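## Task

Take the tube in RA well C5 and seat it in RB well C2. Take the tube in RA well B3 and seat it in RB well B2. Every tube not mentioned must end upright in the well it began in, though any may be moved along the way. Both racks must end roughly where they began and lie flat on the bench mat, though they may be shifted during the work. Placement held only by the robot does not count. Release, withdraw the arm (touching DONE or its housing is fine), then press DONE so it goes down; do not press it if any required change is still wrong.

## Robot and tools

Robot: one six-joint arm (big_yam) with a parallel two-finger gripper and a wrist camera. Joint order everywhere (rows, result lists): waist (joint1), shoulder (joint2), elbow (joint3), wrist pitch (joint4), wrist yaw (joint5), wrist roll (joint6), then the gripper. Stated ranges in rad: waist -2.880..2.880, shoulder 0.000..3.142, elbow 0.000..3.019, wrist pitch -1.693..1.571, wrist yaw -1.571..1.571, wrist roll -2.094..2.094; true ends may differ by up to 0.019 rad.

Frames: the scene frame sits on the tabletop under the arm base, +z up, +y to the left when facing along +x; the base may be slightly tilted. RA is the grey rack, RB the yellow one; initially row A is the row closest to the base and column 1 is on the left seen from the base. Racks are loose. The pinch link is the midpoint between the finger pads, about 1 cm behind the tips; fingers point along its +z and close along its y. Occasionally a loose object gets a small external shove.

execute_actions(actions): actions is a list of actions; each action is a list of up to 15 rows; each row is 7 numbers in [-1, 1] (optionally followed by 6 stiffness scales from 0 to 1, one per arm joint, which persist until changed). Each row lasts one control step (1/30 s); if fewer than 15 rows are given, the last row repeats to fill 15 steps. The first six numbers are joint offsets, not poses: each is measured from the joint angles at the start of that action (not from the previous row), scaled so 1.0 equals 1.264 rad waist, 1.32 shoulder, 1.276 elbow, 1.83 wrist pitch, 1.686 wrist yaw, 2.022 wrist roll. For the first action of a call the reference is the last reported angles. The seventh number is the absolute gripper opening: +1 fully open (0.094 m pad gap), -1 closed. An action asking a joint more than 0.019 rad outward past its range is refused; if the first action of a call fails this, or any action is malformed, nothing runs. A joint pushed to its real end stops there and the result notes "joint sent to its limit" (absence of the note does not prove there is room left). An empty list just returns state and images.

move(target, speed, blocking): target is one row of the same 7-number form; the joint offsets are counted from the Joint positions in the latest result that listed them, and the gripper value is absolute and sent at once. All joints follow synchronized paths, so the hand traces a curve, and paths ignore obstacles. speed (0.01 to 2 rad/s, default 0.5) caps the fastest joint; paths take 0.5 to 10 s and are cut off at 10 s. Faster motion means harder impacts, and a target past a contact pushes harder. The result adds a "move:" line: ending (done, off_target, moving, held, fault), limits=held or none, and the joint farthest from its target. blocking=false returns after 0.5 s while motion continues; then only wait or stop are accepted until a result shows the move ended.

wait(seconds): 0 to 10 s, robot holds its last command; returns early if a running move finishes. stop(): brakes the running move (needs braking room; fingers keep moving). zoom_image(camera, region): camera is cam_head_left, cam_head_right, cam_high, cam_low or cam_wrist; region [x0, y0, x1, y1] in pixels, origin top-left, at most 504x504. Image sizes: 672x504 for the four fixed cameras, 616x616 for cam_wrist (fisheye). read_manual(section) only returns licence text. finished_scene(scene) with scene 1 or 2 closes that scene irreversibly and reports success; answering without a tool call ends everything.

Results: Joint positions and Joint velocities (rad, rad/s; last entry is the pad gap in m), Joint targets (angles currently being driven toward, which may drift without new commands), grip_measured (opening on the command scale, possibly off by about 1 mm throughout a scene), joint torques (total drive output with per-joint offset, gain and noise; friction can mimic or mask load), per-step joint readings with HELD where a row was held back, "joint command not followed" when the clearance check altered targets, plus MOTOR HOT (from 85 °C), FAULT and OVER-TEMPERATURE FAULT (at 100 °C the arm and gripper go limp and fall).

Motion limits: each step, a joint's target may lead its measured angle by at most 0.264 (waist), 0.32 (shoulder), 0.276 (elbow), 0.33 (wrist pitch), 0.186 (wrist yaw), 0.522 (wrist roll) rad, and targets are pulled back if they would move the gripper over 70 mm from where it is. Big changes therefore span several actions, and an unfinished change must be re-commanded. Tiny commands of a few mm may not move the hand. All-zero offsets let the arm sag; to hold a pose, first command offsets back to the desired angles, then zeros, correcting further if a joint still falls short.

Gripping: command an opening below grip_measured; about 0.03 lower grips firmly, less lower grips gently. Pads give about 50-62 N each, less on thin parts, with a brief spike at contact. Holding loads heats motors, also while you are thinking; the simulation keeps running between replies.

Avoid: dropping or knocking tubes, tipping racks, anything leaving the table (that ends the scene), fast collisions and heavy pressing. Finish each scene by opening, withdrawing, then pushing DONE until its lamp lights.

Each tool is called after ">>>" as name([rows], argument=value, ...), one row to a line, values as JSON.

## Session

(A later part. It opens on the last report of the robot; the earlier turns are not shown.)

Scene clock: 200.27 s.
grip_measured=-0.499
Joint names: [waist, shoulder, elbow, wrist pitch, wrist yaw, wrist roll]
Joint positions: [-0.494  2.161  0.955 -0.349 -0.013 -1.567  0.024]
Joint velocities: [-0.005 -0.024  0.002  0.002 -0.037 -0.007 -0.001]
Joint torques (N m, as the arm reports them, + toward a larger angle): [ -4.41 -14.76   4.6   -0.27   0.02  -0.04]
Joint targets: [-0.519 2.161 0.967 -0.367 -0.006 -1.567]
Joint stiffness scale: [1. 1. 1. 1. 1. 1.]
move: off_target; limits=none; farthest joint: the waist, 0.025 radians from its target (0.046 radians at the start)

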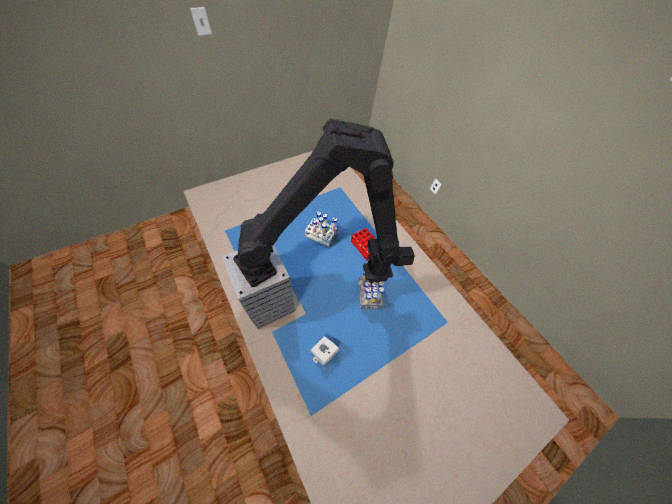

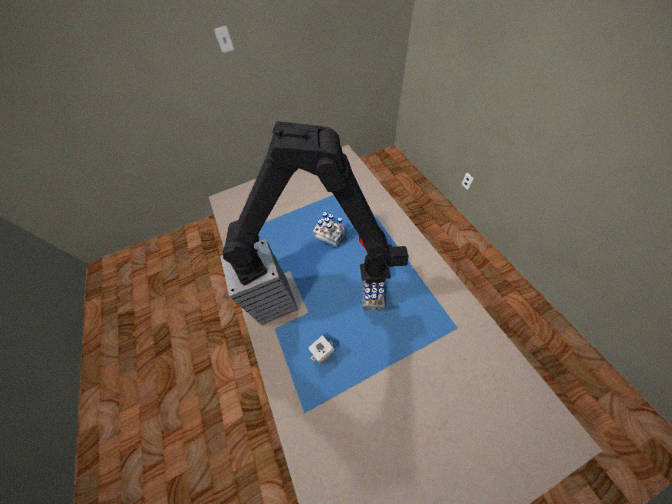

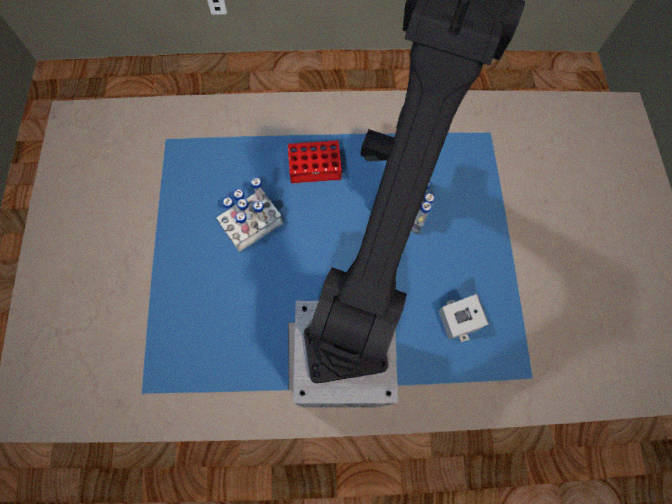

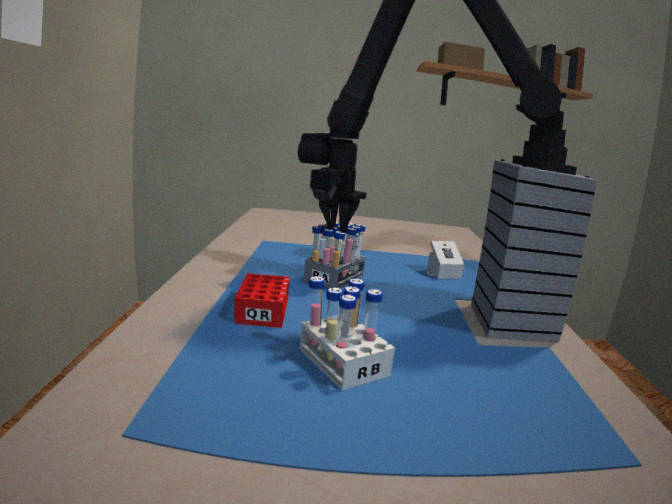

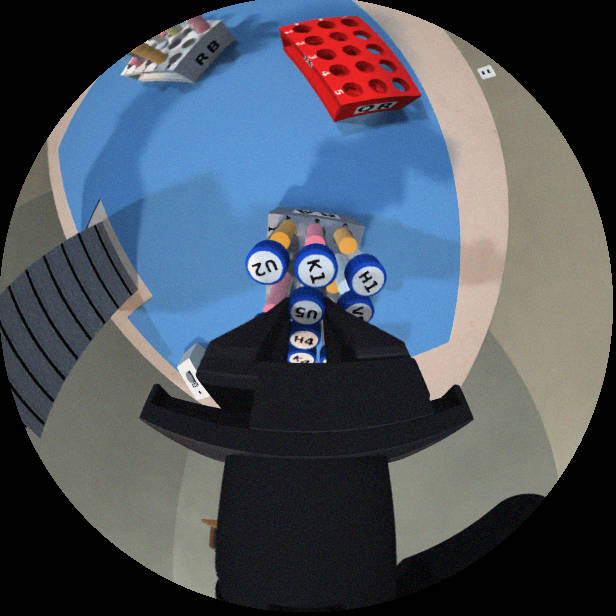

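>>> move(target=[0.03,0,0.012,0,0.008,0,-0.48], speed=0.03)

>>> move(target=[0,0,0.012,0,0,0,-0.6])

>>> move(target=[0.06,0,0.005,-0.03,0,0,-0.6], speed=0.03)

Scene clock: 214.23 s.
grip_measured=-0.481
Joint names: [waist, shoulder, elbow, wrist pitch, wrist yaw, wrist roll]
Joint positions: [-0.472  2.161  0.956 -0.349 -0.    -1.567  0.024]
Joint velocities: [-0.005 -0.005 -0.002 -0.002  0.037  0.051 -0.001]
Joint torques (N m, as the arm reports them, + toward a larger angle): [ -1.29 -14.93   4.93   0.35  -0.2    0.  ]
Joint targets: [-0.456 2.161 0.970 -0.349 0.001 -1.567]
Joint stiffness scale: [1. 1. 1. 1. 1. 1.]
move: done; limits=none; farthest joint: the waist, 0.016 radians from its target (0.038 radians at the start)

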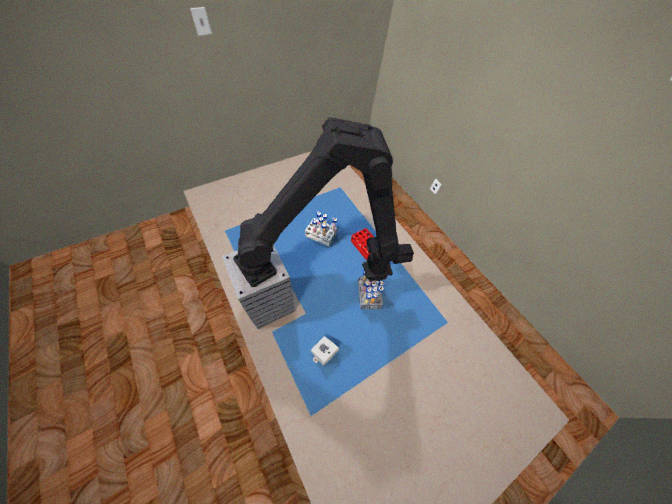

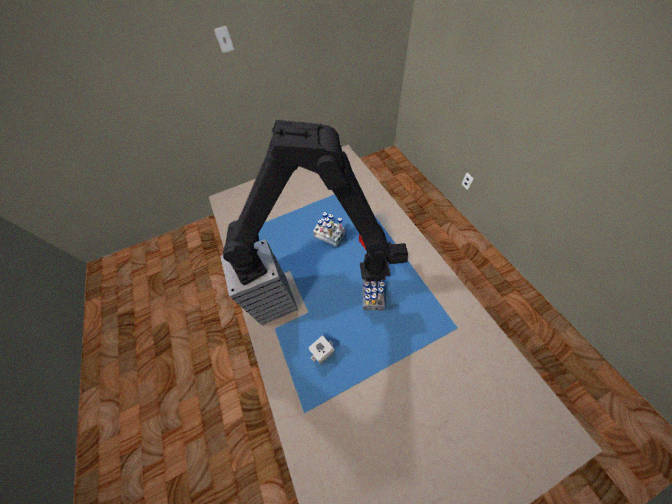

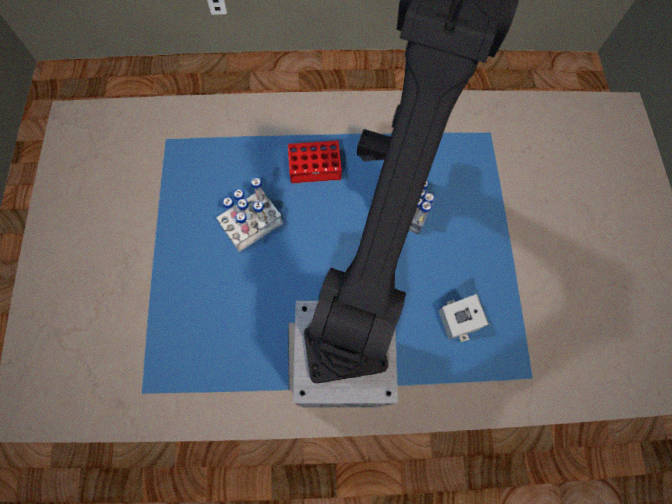

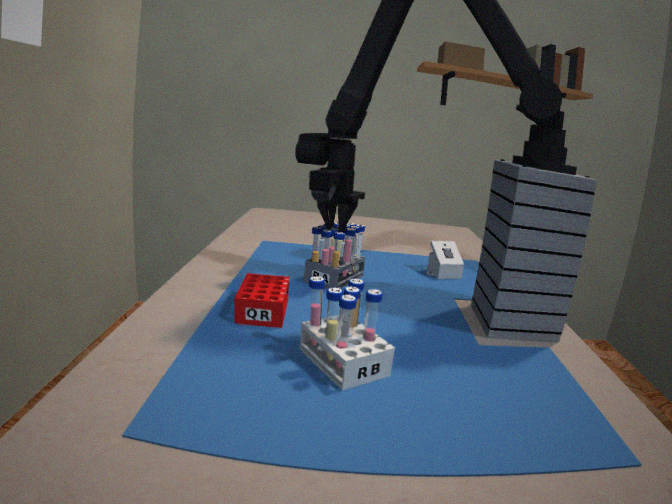

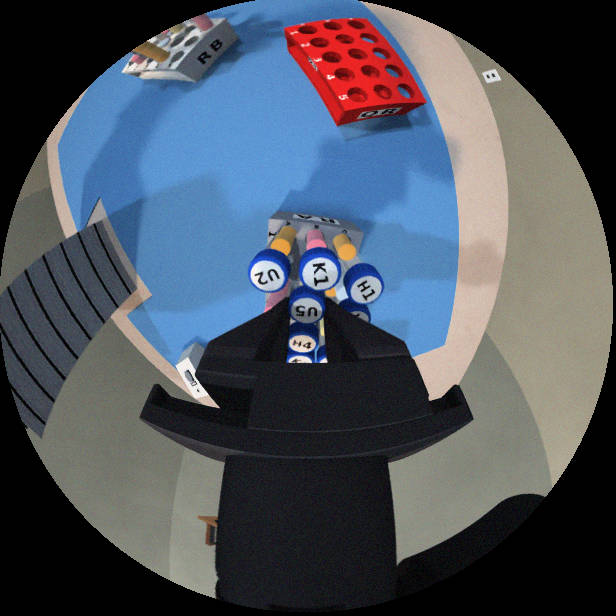

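Scene clock: 214.93 s.
grip_measured=-0.550
Joint names: [waist, shoulder, elbow, wrist pitch, wrist yaw, wrist roll]
Joint positions: [-0.472  2.161  0.956 -0.349  0.    -1.567  0.021]
Joint velocities: [-0.005  0.005 -0.002 -0.007 -0.022 -0.007  0.   ]
Joint torques (N m, as the arm reports them, + toward a larger angle): [ -1.84 -14.66   5.13   0.33  -0.2   -0.02]
Joint targets: [-0.472 2.161 0.971 -0.349 -0.000 -1.567]
Joint stiffness scale: [1. 1. 1. 1. 1. 1.]
move: done; limits=none; farthest joint: the elbow, 0.015 radians from its target (0.015 radians at the start)

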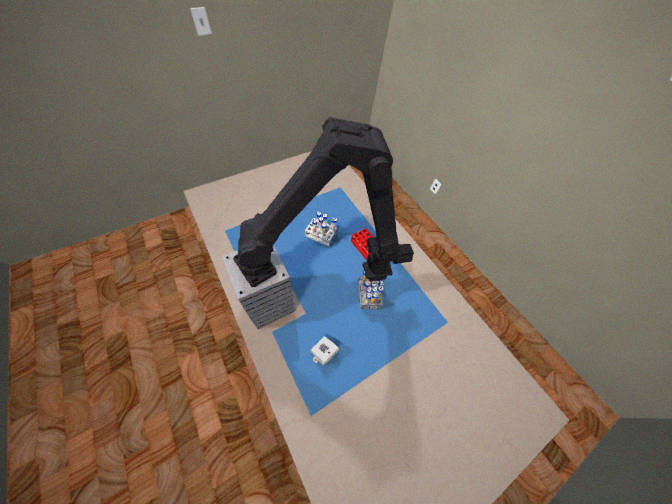

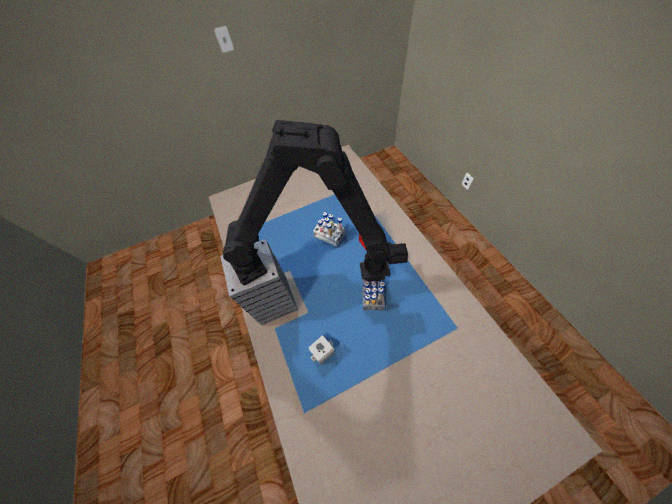

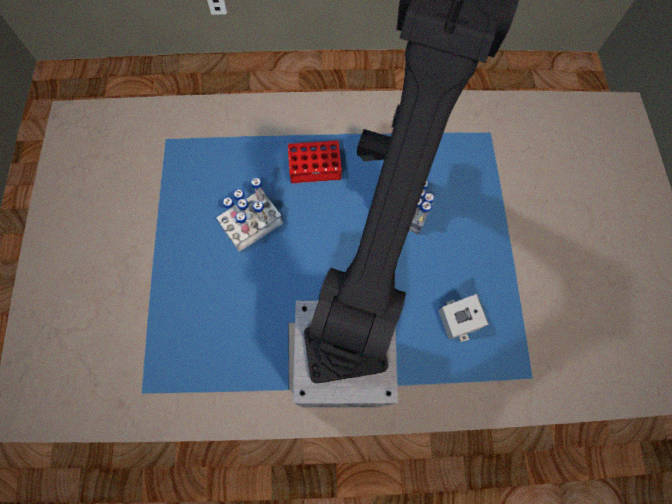

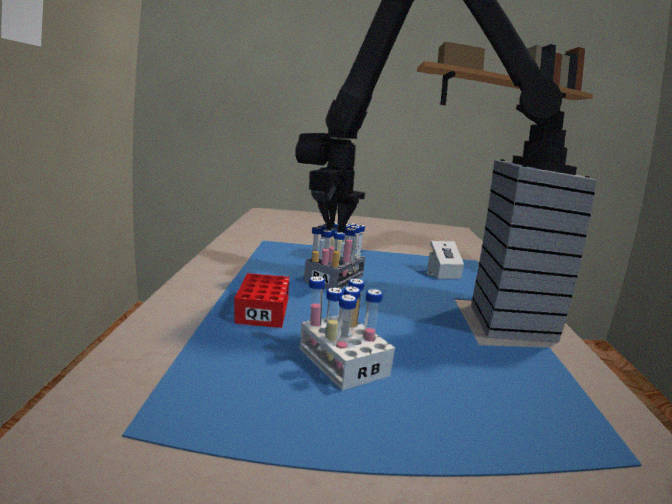

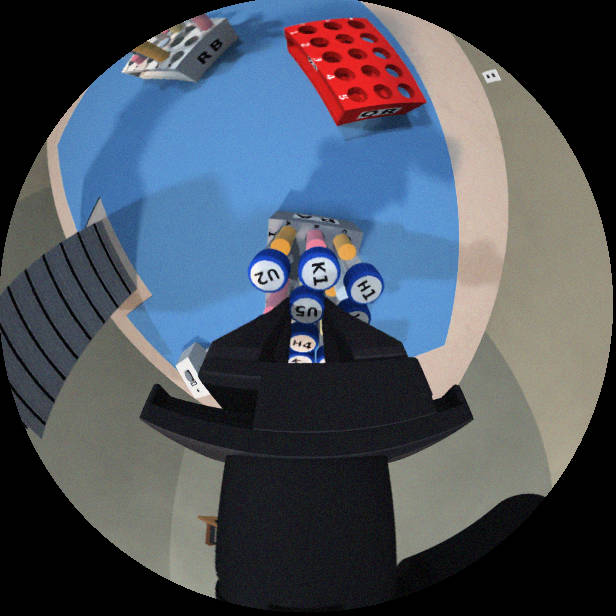

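Scene clock: 217.77 s.
grip_measured=-0.550
Joint names: [waist, shoulder, elbow, wrist pitch, wrist yaw, wrist roll]
Joint positions: [-0.419  2.161  0.956 -0.384  0.008 -1.567  0.021]
Joint velocities: [ 0.005 -0.005  0.007  0.012 -0.007  0.007 -0.   ]
Joint torques (N m, as the arm reports them, + toward a larger angle): [  0.19 -14.62   4.27  -0.41  -0.52  -0.03]
Joint targets: [-0.396 2.161 0.962 -0.404 0.000 -1.567]
Joint stiffness scale: [1. 1. 1. 1. 1. 1.]
move: off_target; limits=none; farthest joint: the waist, 0.023 radians from its target (0.076 radians at the start)

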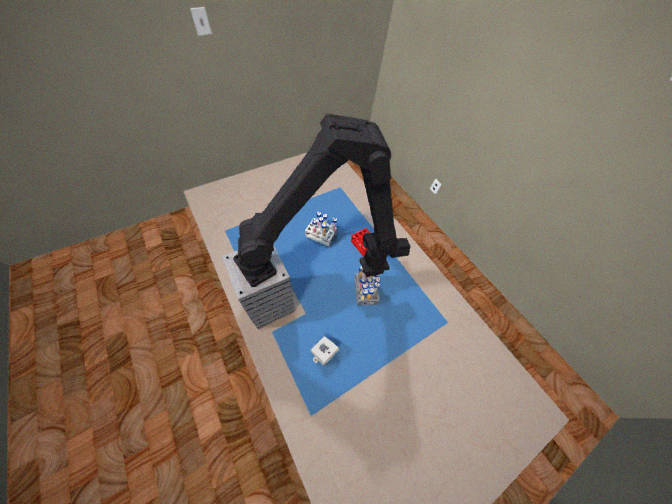

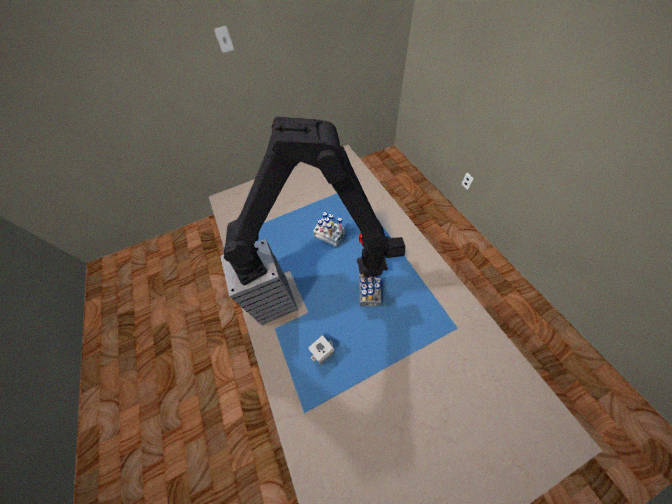

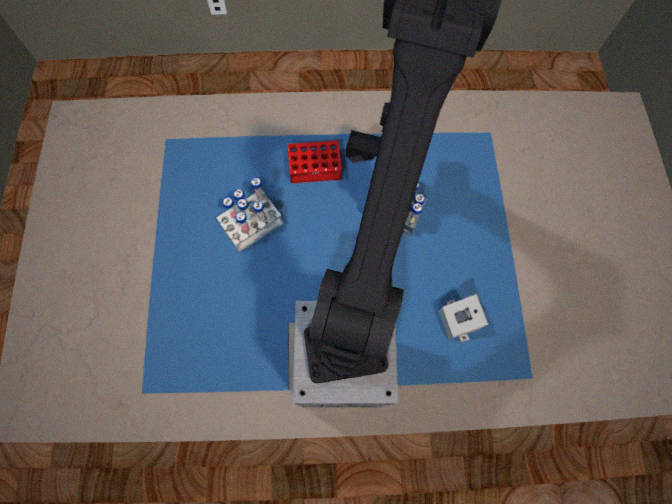

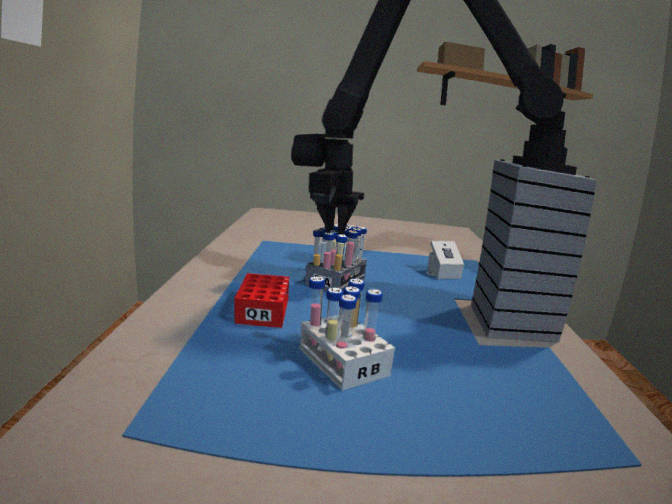

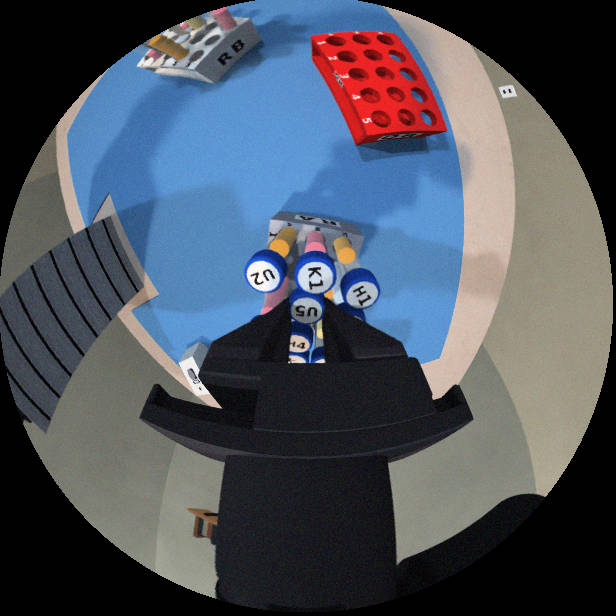

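>>> move(target=[0,-0.105,-0.015,-0.057,0,0,-0.6], speed=0.06)

>>> zoom_image(camera="cam_wrist", region=[210,200,400,390])

Scene clock: 226.03 s.
grip_measured=-0.550
Joint names: [waist, shoulder, elbow, wrist pitch, wrist yaw, wrist roll]
Joint positions: [-0.419  2.038  0.942 -0.474  0.01  -1.567  0.021]
Joint velocities: [-0.015 -0.005 -0.012  0.007  0.022  0.007 -0.002]
Joint torques (N m, as the arm reports them, + toward a larger angle): [ -2.03 -15.36   4.24  -0.05  -0.32  -0.04]
Joint targets: [-0.419 2.022 0.937 -0.488 0.007 -1.567]
Joint stiffness scale: [1. 1. 1. 1. 1. 1.]
move: done; limits=none; farthest joint: the shoulder, 0.016 radians from its target (0.138 radians at the start)

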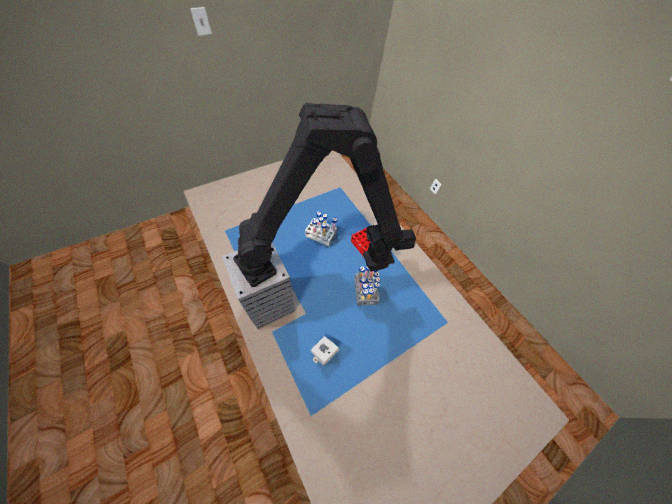

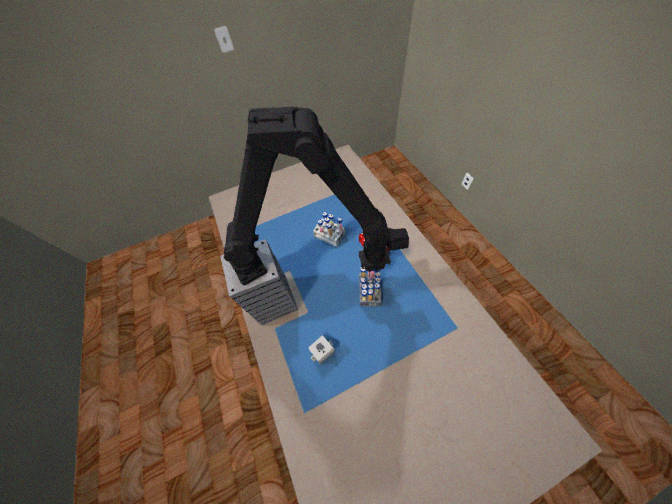

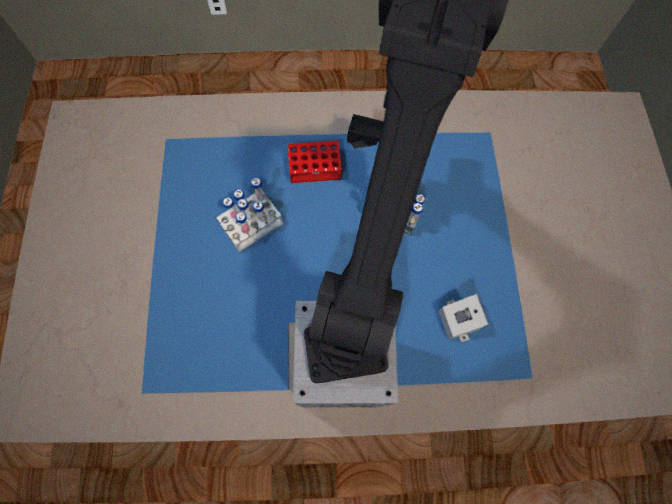

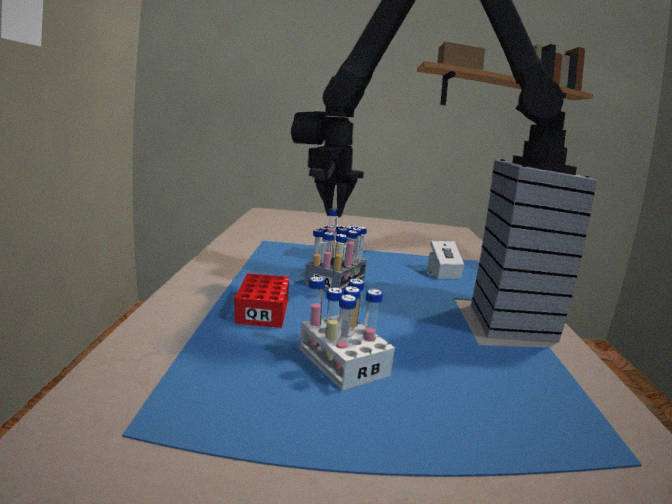

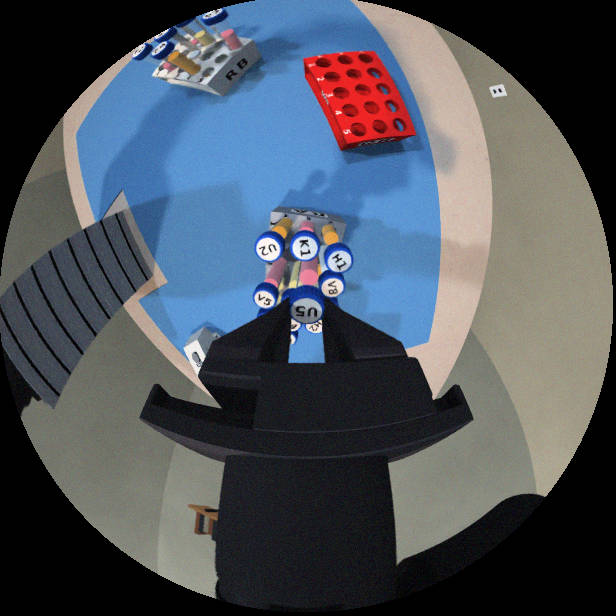

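Region (210, 200, 400, 390) of cam_wrist's 616x616 image, scaled by 2.653, with more detail than that image has.

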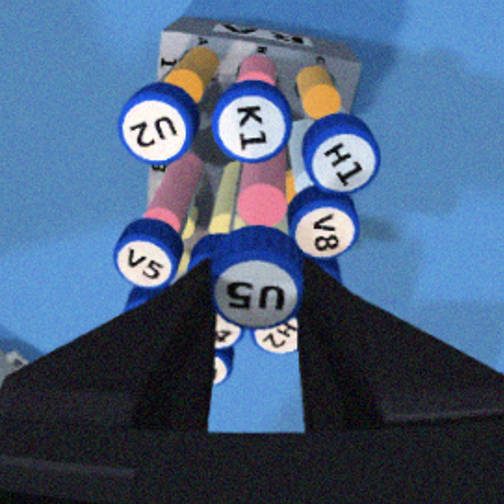

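>>> move(target=[0.018,-0.034,-0.057,0.03,0,0,-0.6], speed=0.05)

>>> zoom_image(camera="cam_wrist", region=[230,180,390,340])

Scene clock: 240.63 s.
grip_measured=-0.550
Joint names: [waist, shoulder, elbow, wrist pitch, wrist yaw, wrist roll]
Joint positions: [-0.41   2.01   0.874 -0.435  0.01  -1.567  0.021]
Joint velocities: [-0.005  0.005 -0.017 -0.007 -0.022 -0.037 -0.   ]
Joint torques (N m, as the arm reports them, + toward a larger angle): [ -0.96 -15.17   3.93   1.02  -0.24  -0.03]
Joint targets: [-0.396 1.993 0.869 -0.419 0.010 -1.567]
Joint stiffness scale: [1. 1. 1. 1. 1. 1.]
move: done; limits=none; farthest joint: the shoulder, 0.017 radians from its target (0.045 radians at the start)

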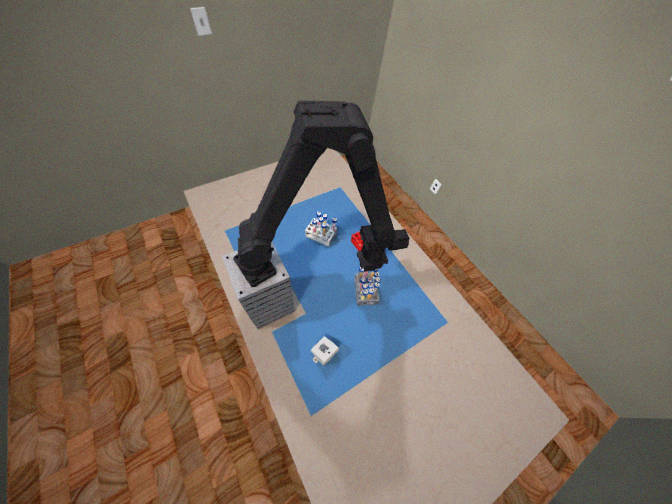

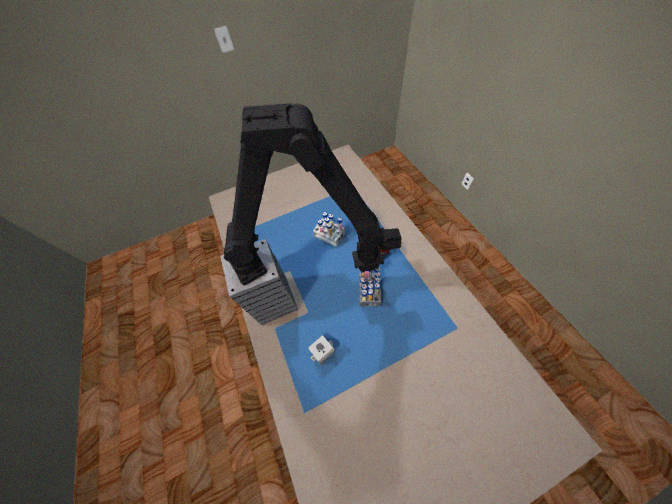

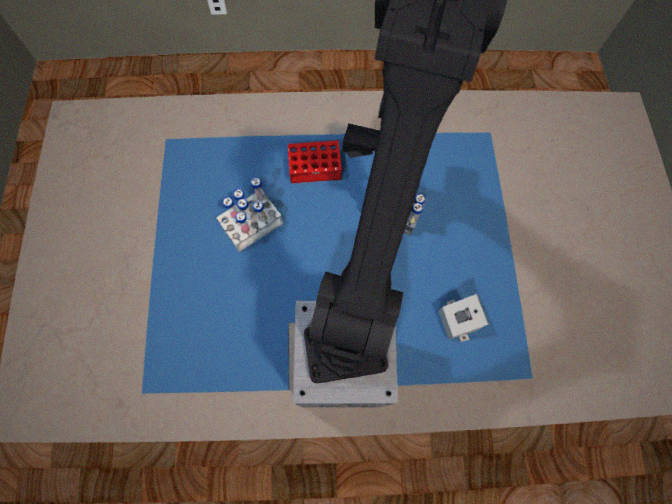

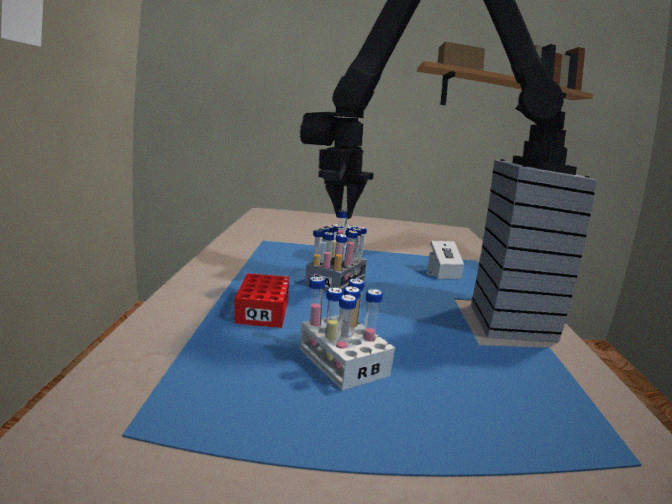

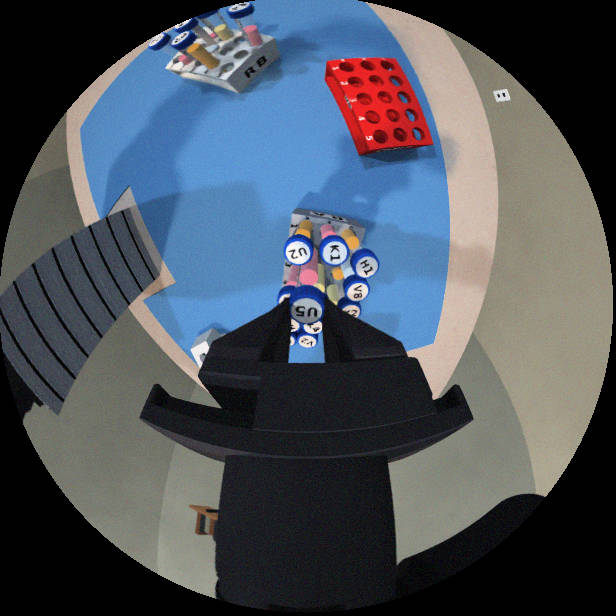

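Region (230, 180, 390, 340) of cam_wrist's 616x616 image, scaled by 3.150, with more detail than that image has.

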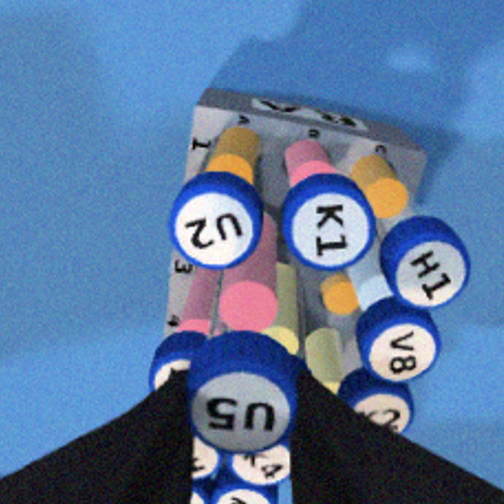

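>>> move(target=[0,0,-0.017,0,0,0,-0.6], speed=0.03)

>>> move(target=[0,0.05,0.022,0.03,0,0,-0.6], speed=0.04)

>>> zoom_image(camera="cam_wrist", region=[230,180,390,340])

Scene clock: 254.97 s.
grip_measured=-0.550
Joint names: [waist, shoulder, elbow, wrist pitch, wrist yaw, wrist roll]
Joint positions: [-0.41   2.01   0.856 -0.434  0.01  -1.567  0.021]
Joint velocities: [ 0.005 -0.005 -0.012  0.012  0.007 -0.066 -0.001]
Joint torques (N m, as the arm reports them, + toward a larger angle): [ -2.39 -13.48   3.67   0.41  -0.22  -0.05]
Joint targets: [-0.410 2.010 0.852 -0.435 0.010 -1.567]
Joint stiffness scale: [1. 1. 1. 1. 1. 1.]
move: done; limits=none; farthest joint: the elbow, 0.004 radians from its target (0.021 radians at the start)

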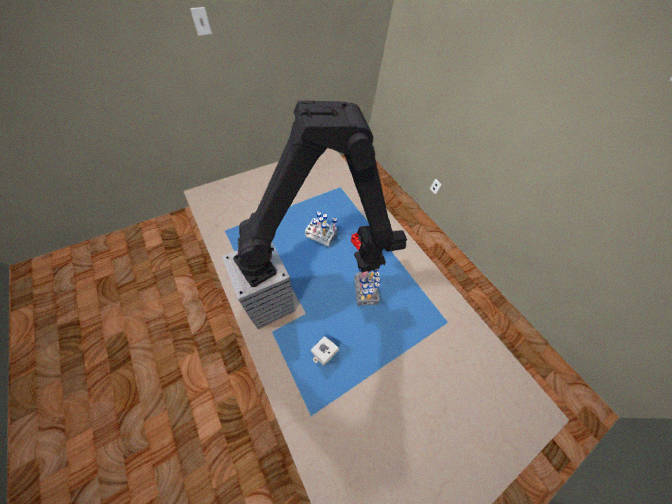

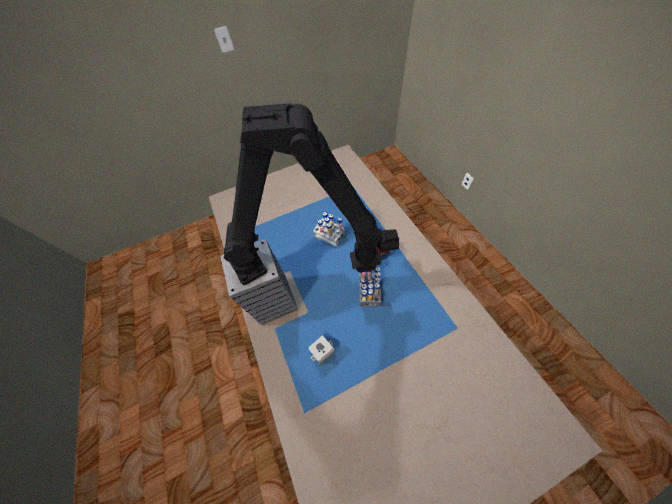

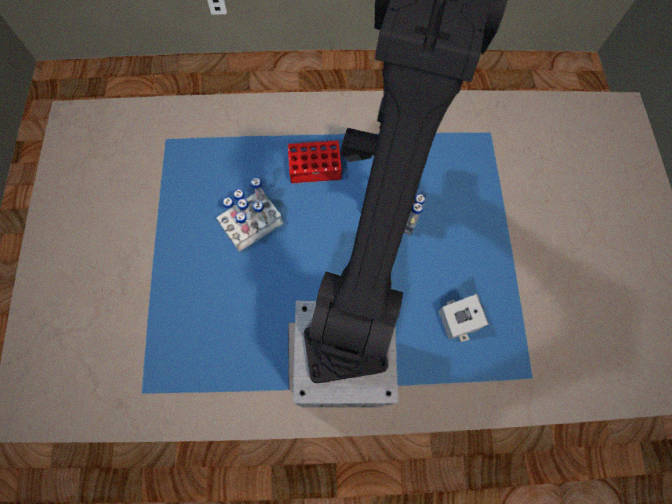

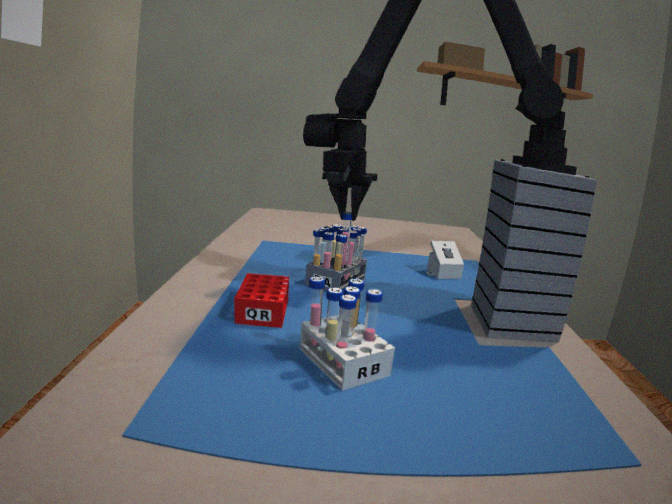

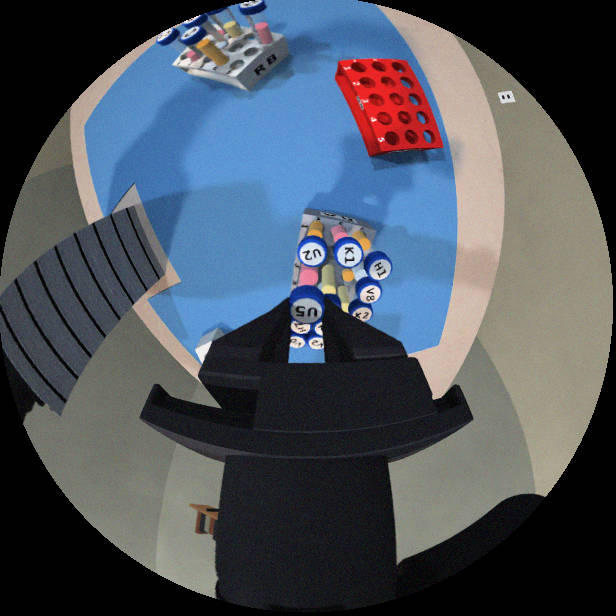

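Scene clock: 256.87 s.
grip_measured=-0.550
Joint names: [waist, shoulder, elbow, wrist pitch, wrist yaw, wrist roll]
Joint positions: [-0.41   2.057  0.862 -0.394  0.01  -1.567  0.021]
Joint velocities: [-0.034 -0.005  0.017 -0.012  0.007 -0.037 -0.001]
Joint torques (N m, as the arm reports them, + toward a larger angle): [ -2.12 -12.71   5.65   0.91  -0.2   -0.03]
Joint targets: [-0.410 2.077 0.884 -0.380 0.010 -1.567]
Joint stiffness scale: [1. 1. 1. 1. 1. 1.]
move: off_target; limits=none; farthest joint: the elbow, 0.022 radians from its target (0.028 radians at the start)

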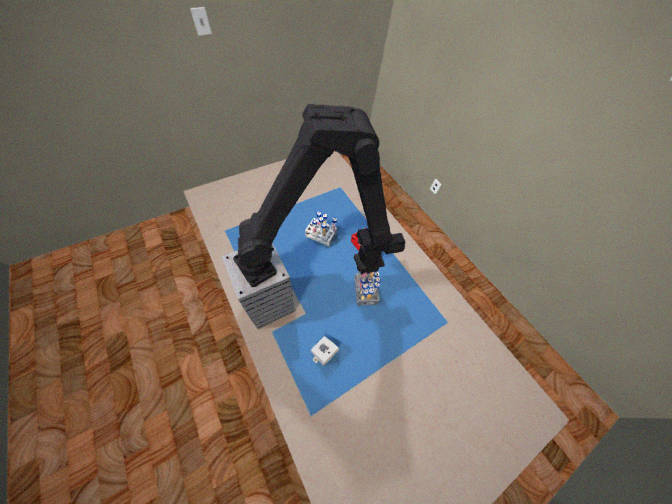

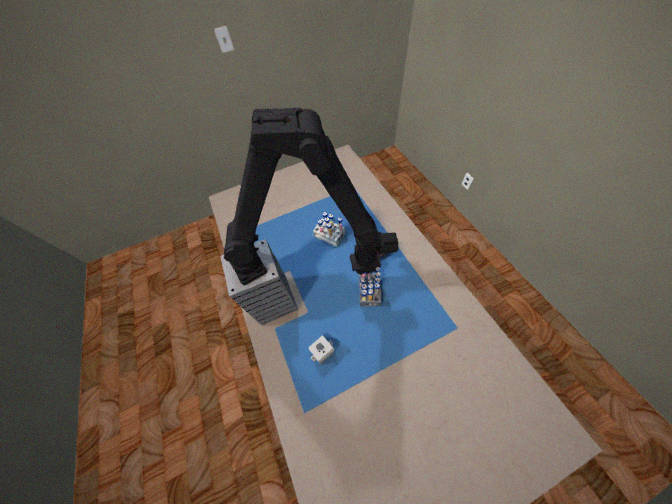

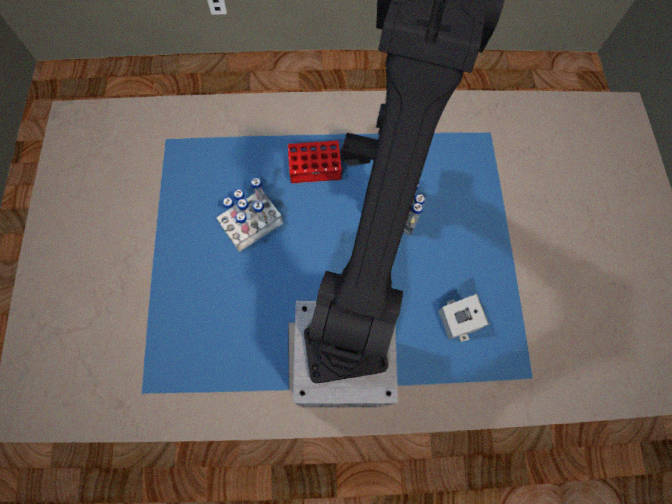

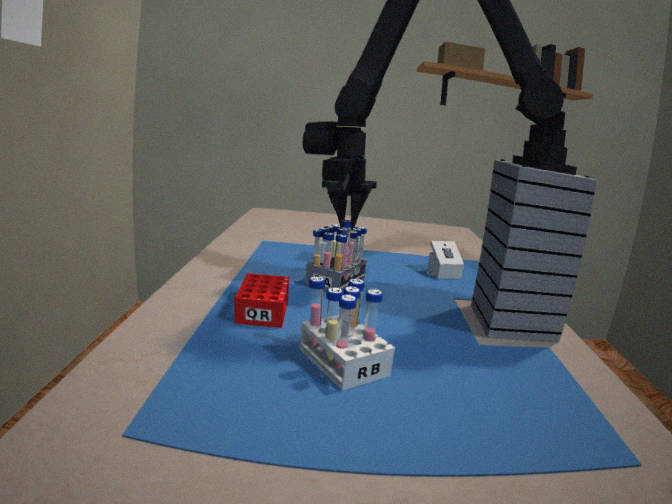

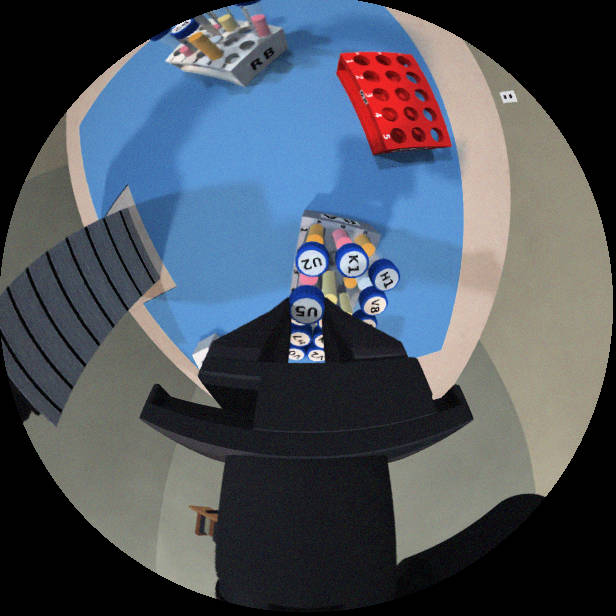

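Region (230, 180, 390, 340) of cam_wrist's 616x616 image, scaled by 3.150, with more detail than that image has.

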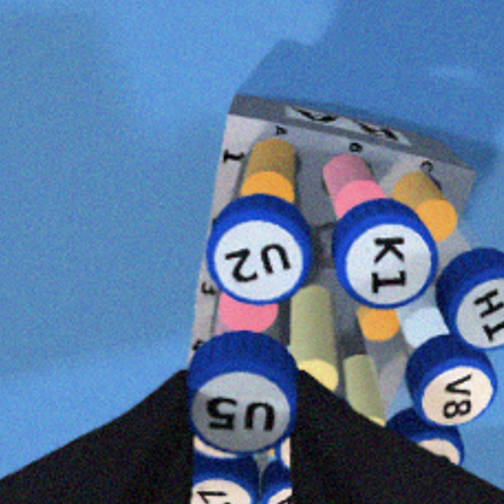

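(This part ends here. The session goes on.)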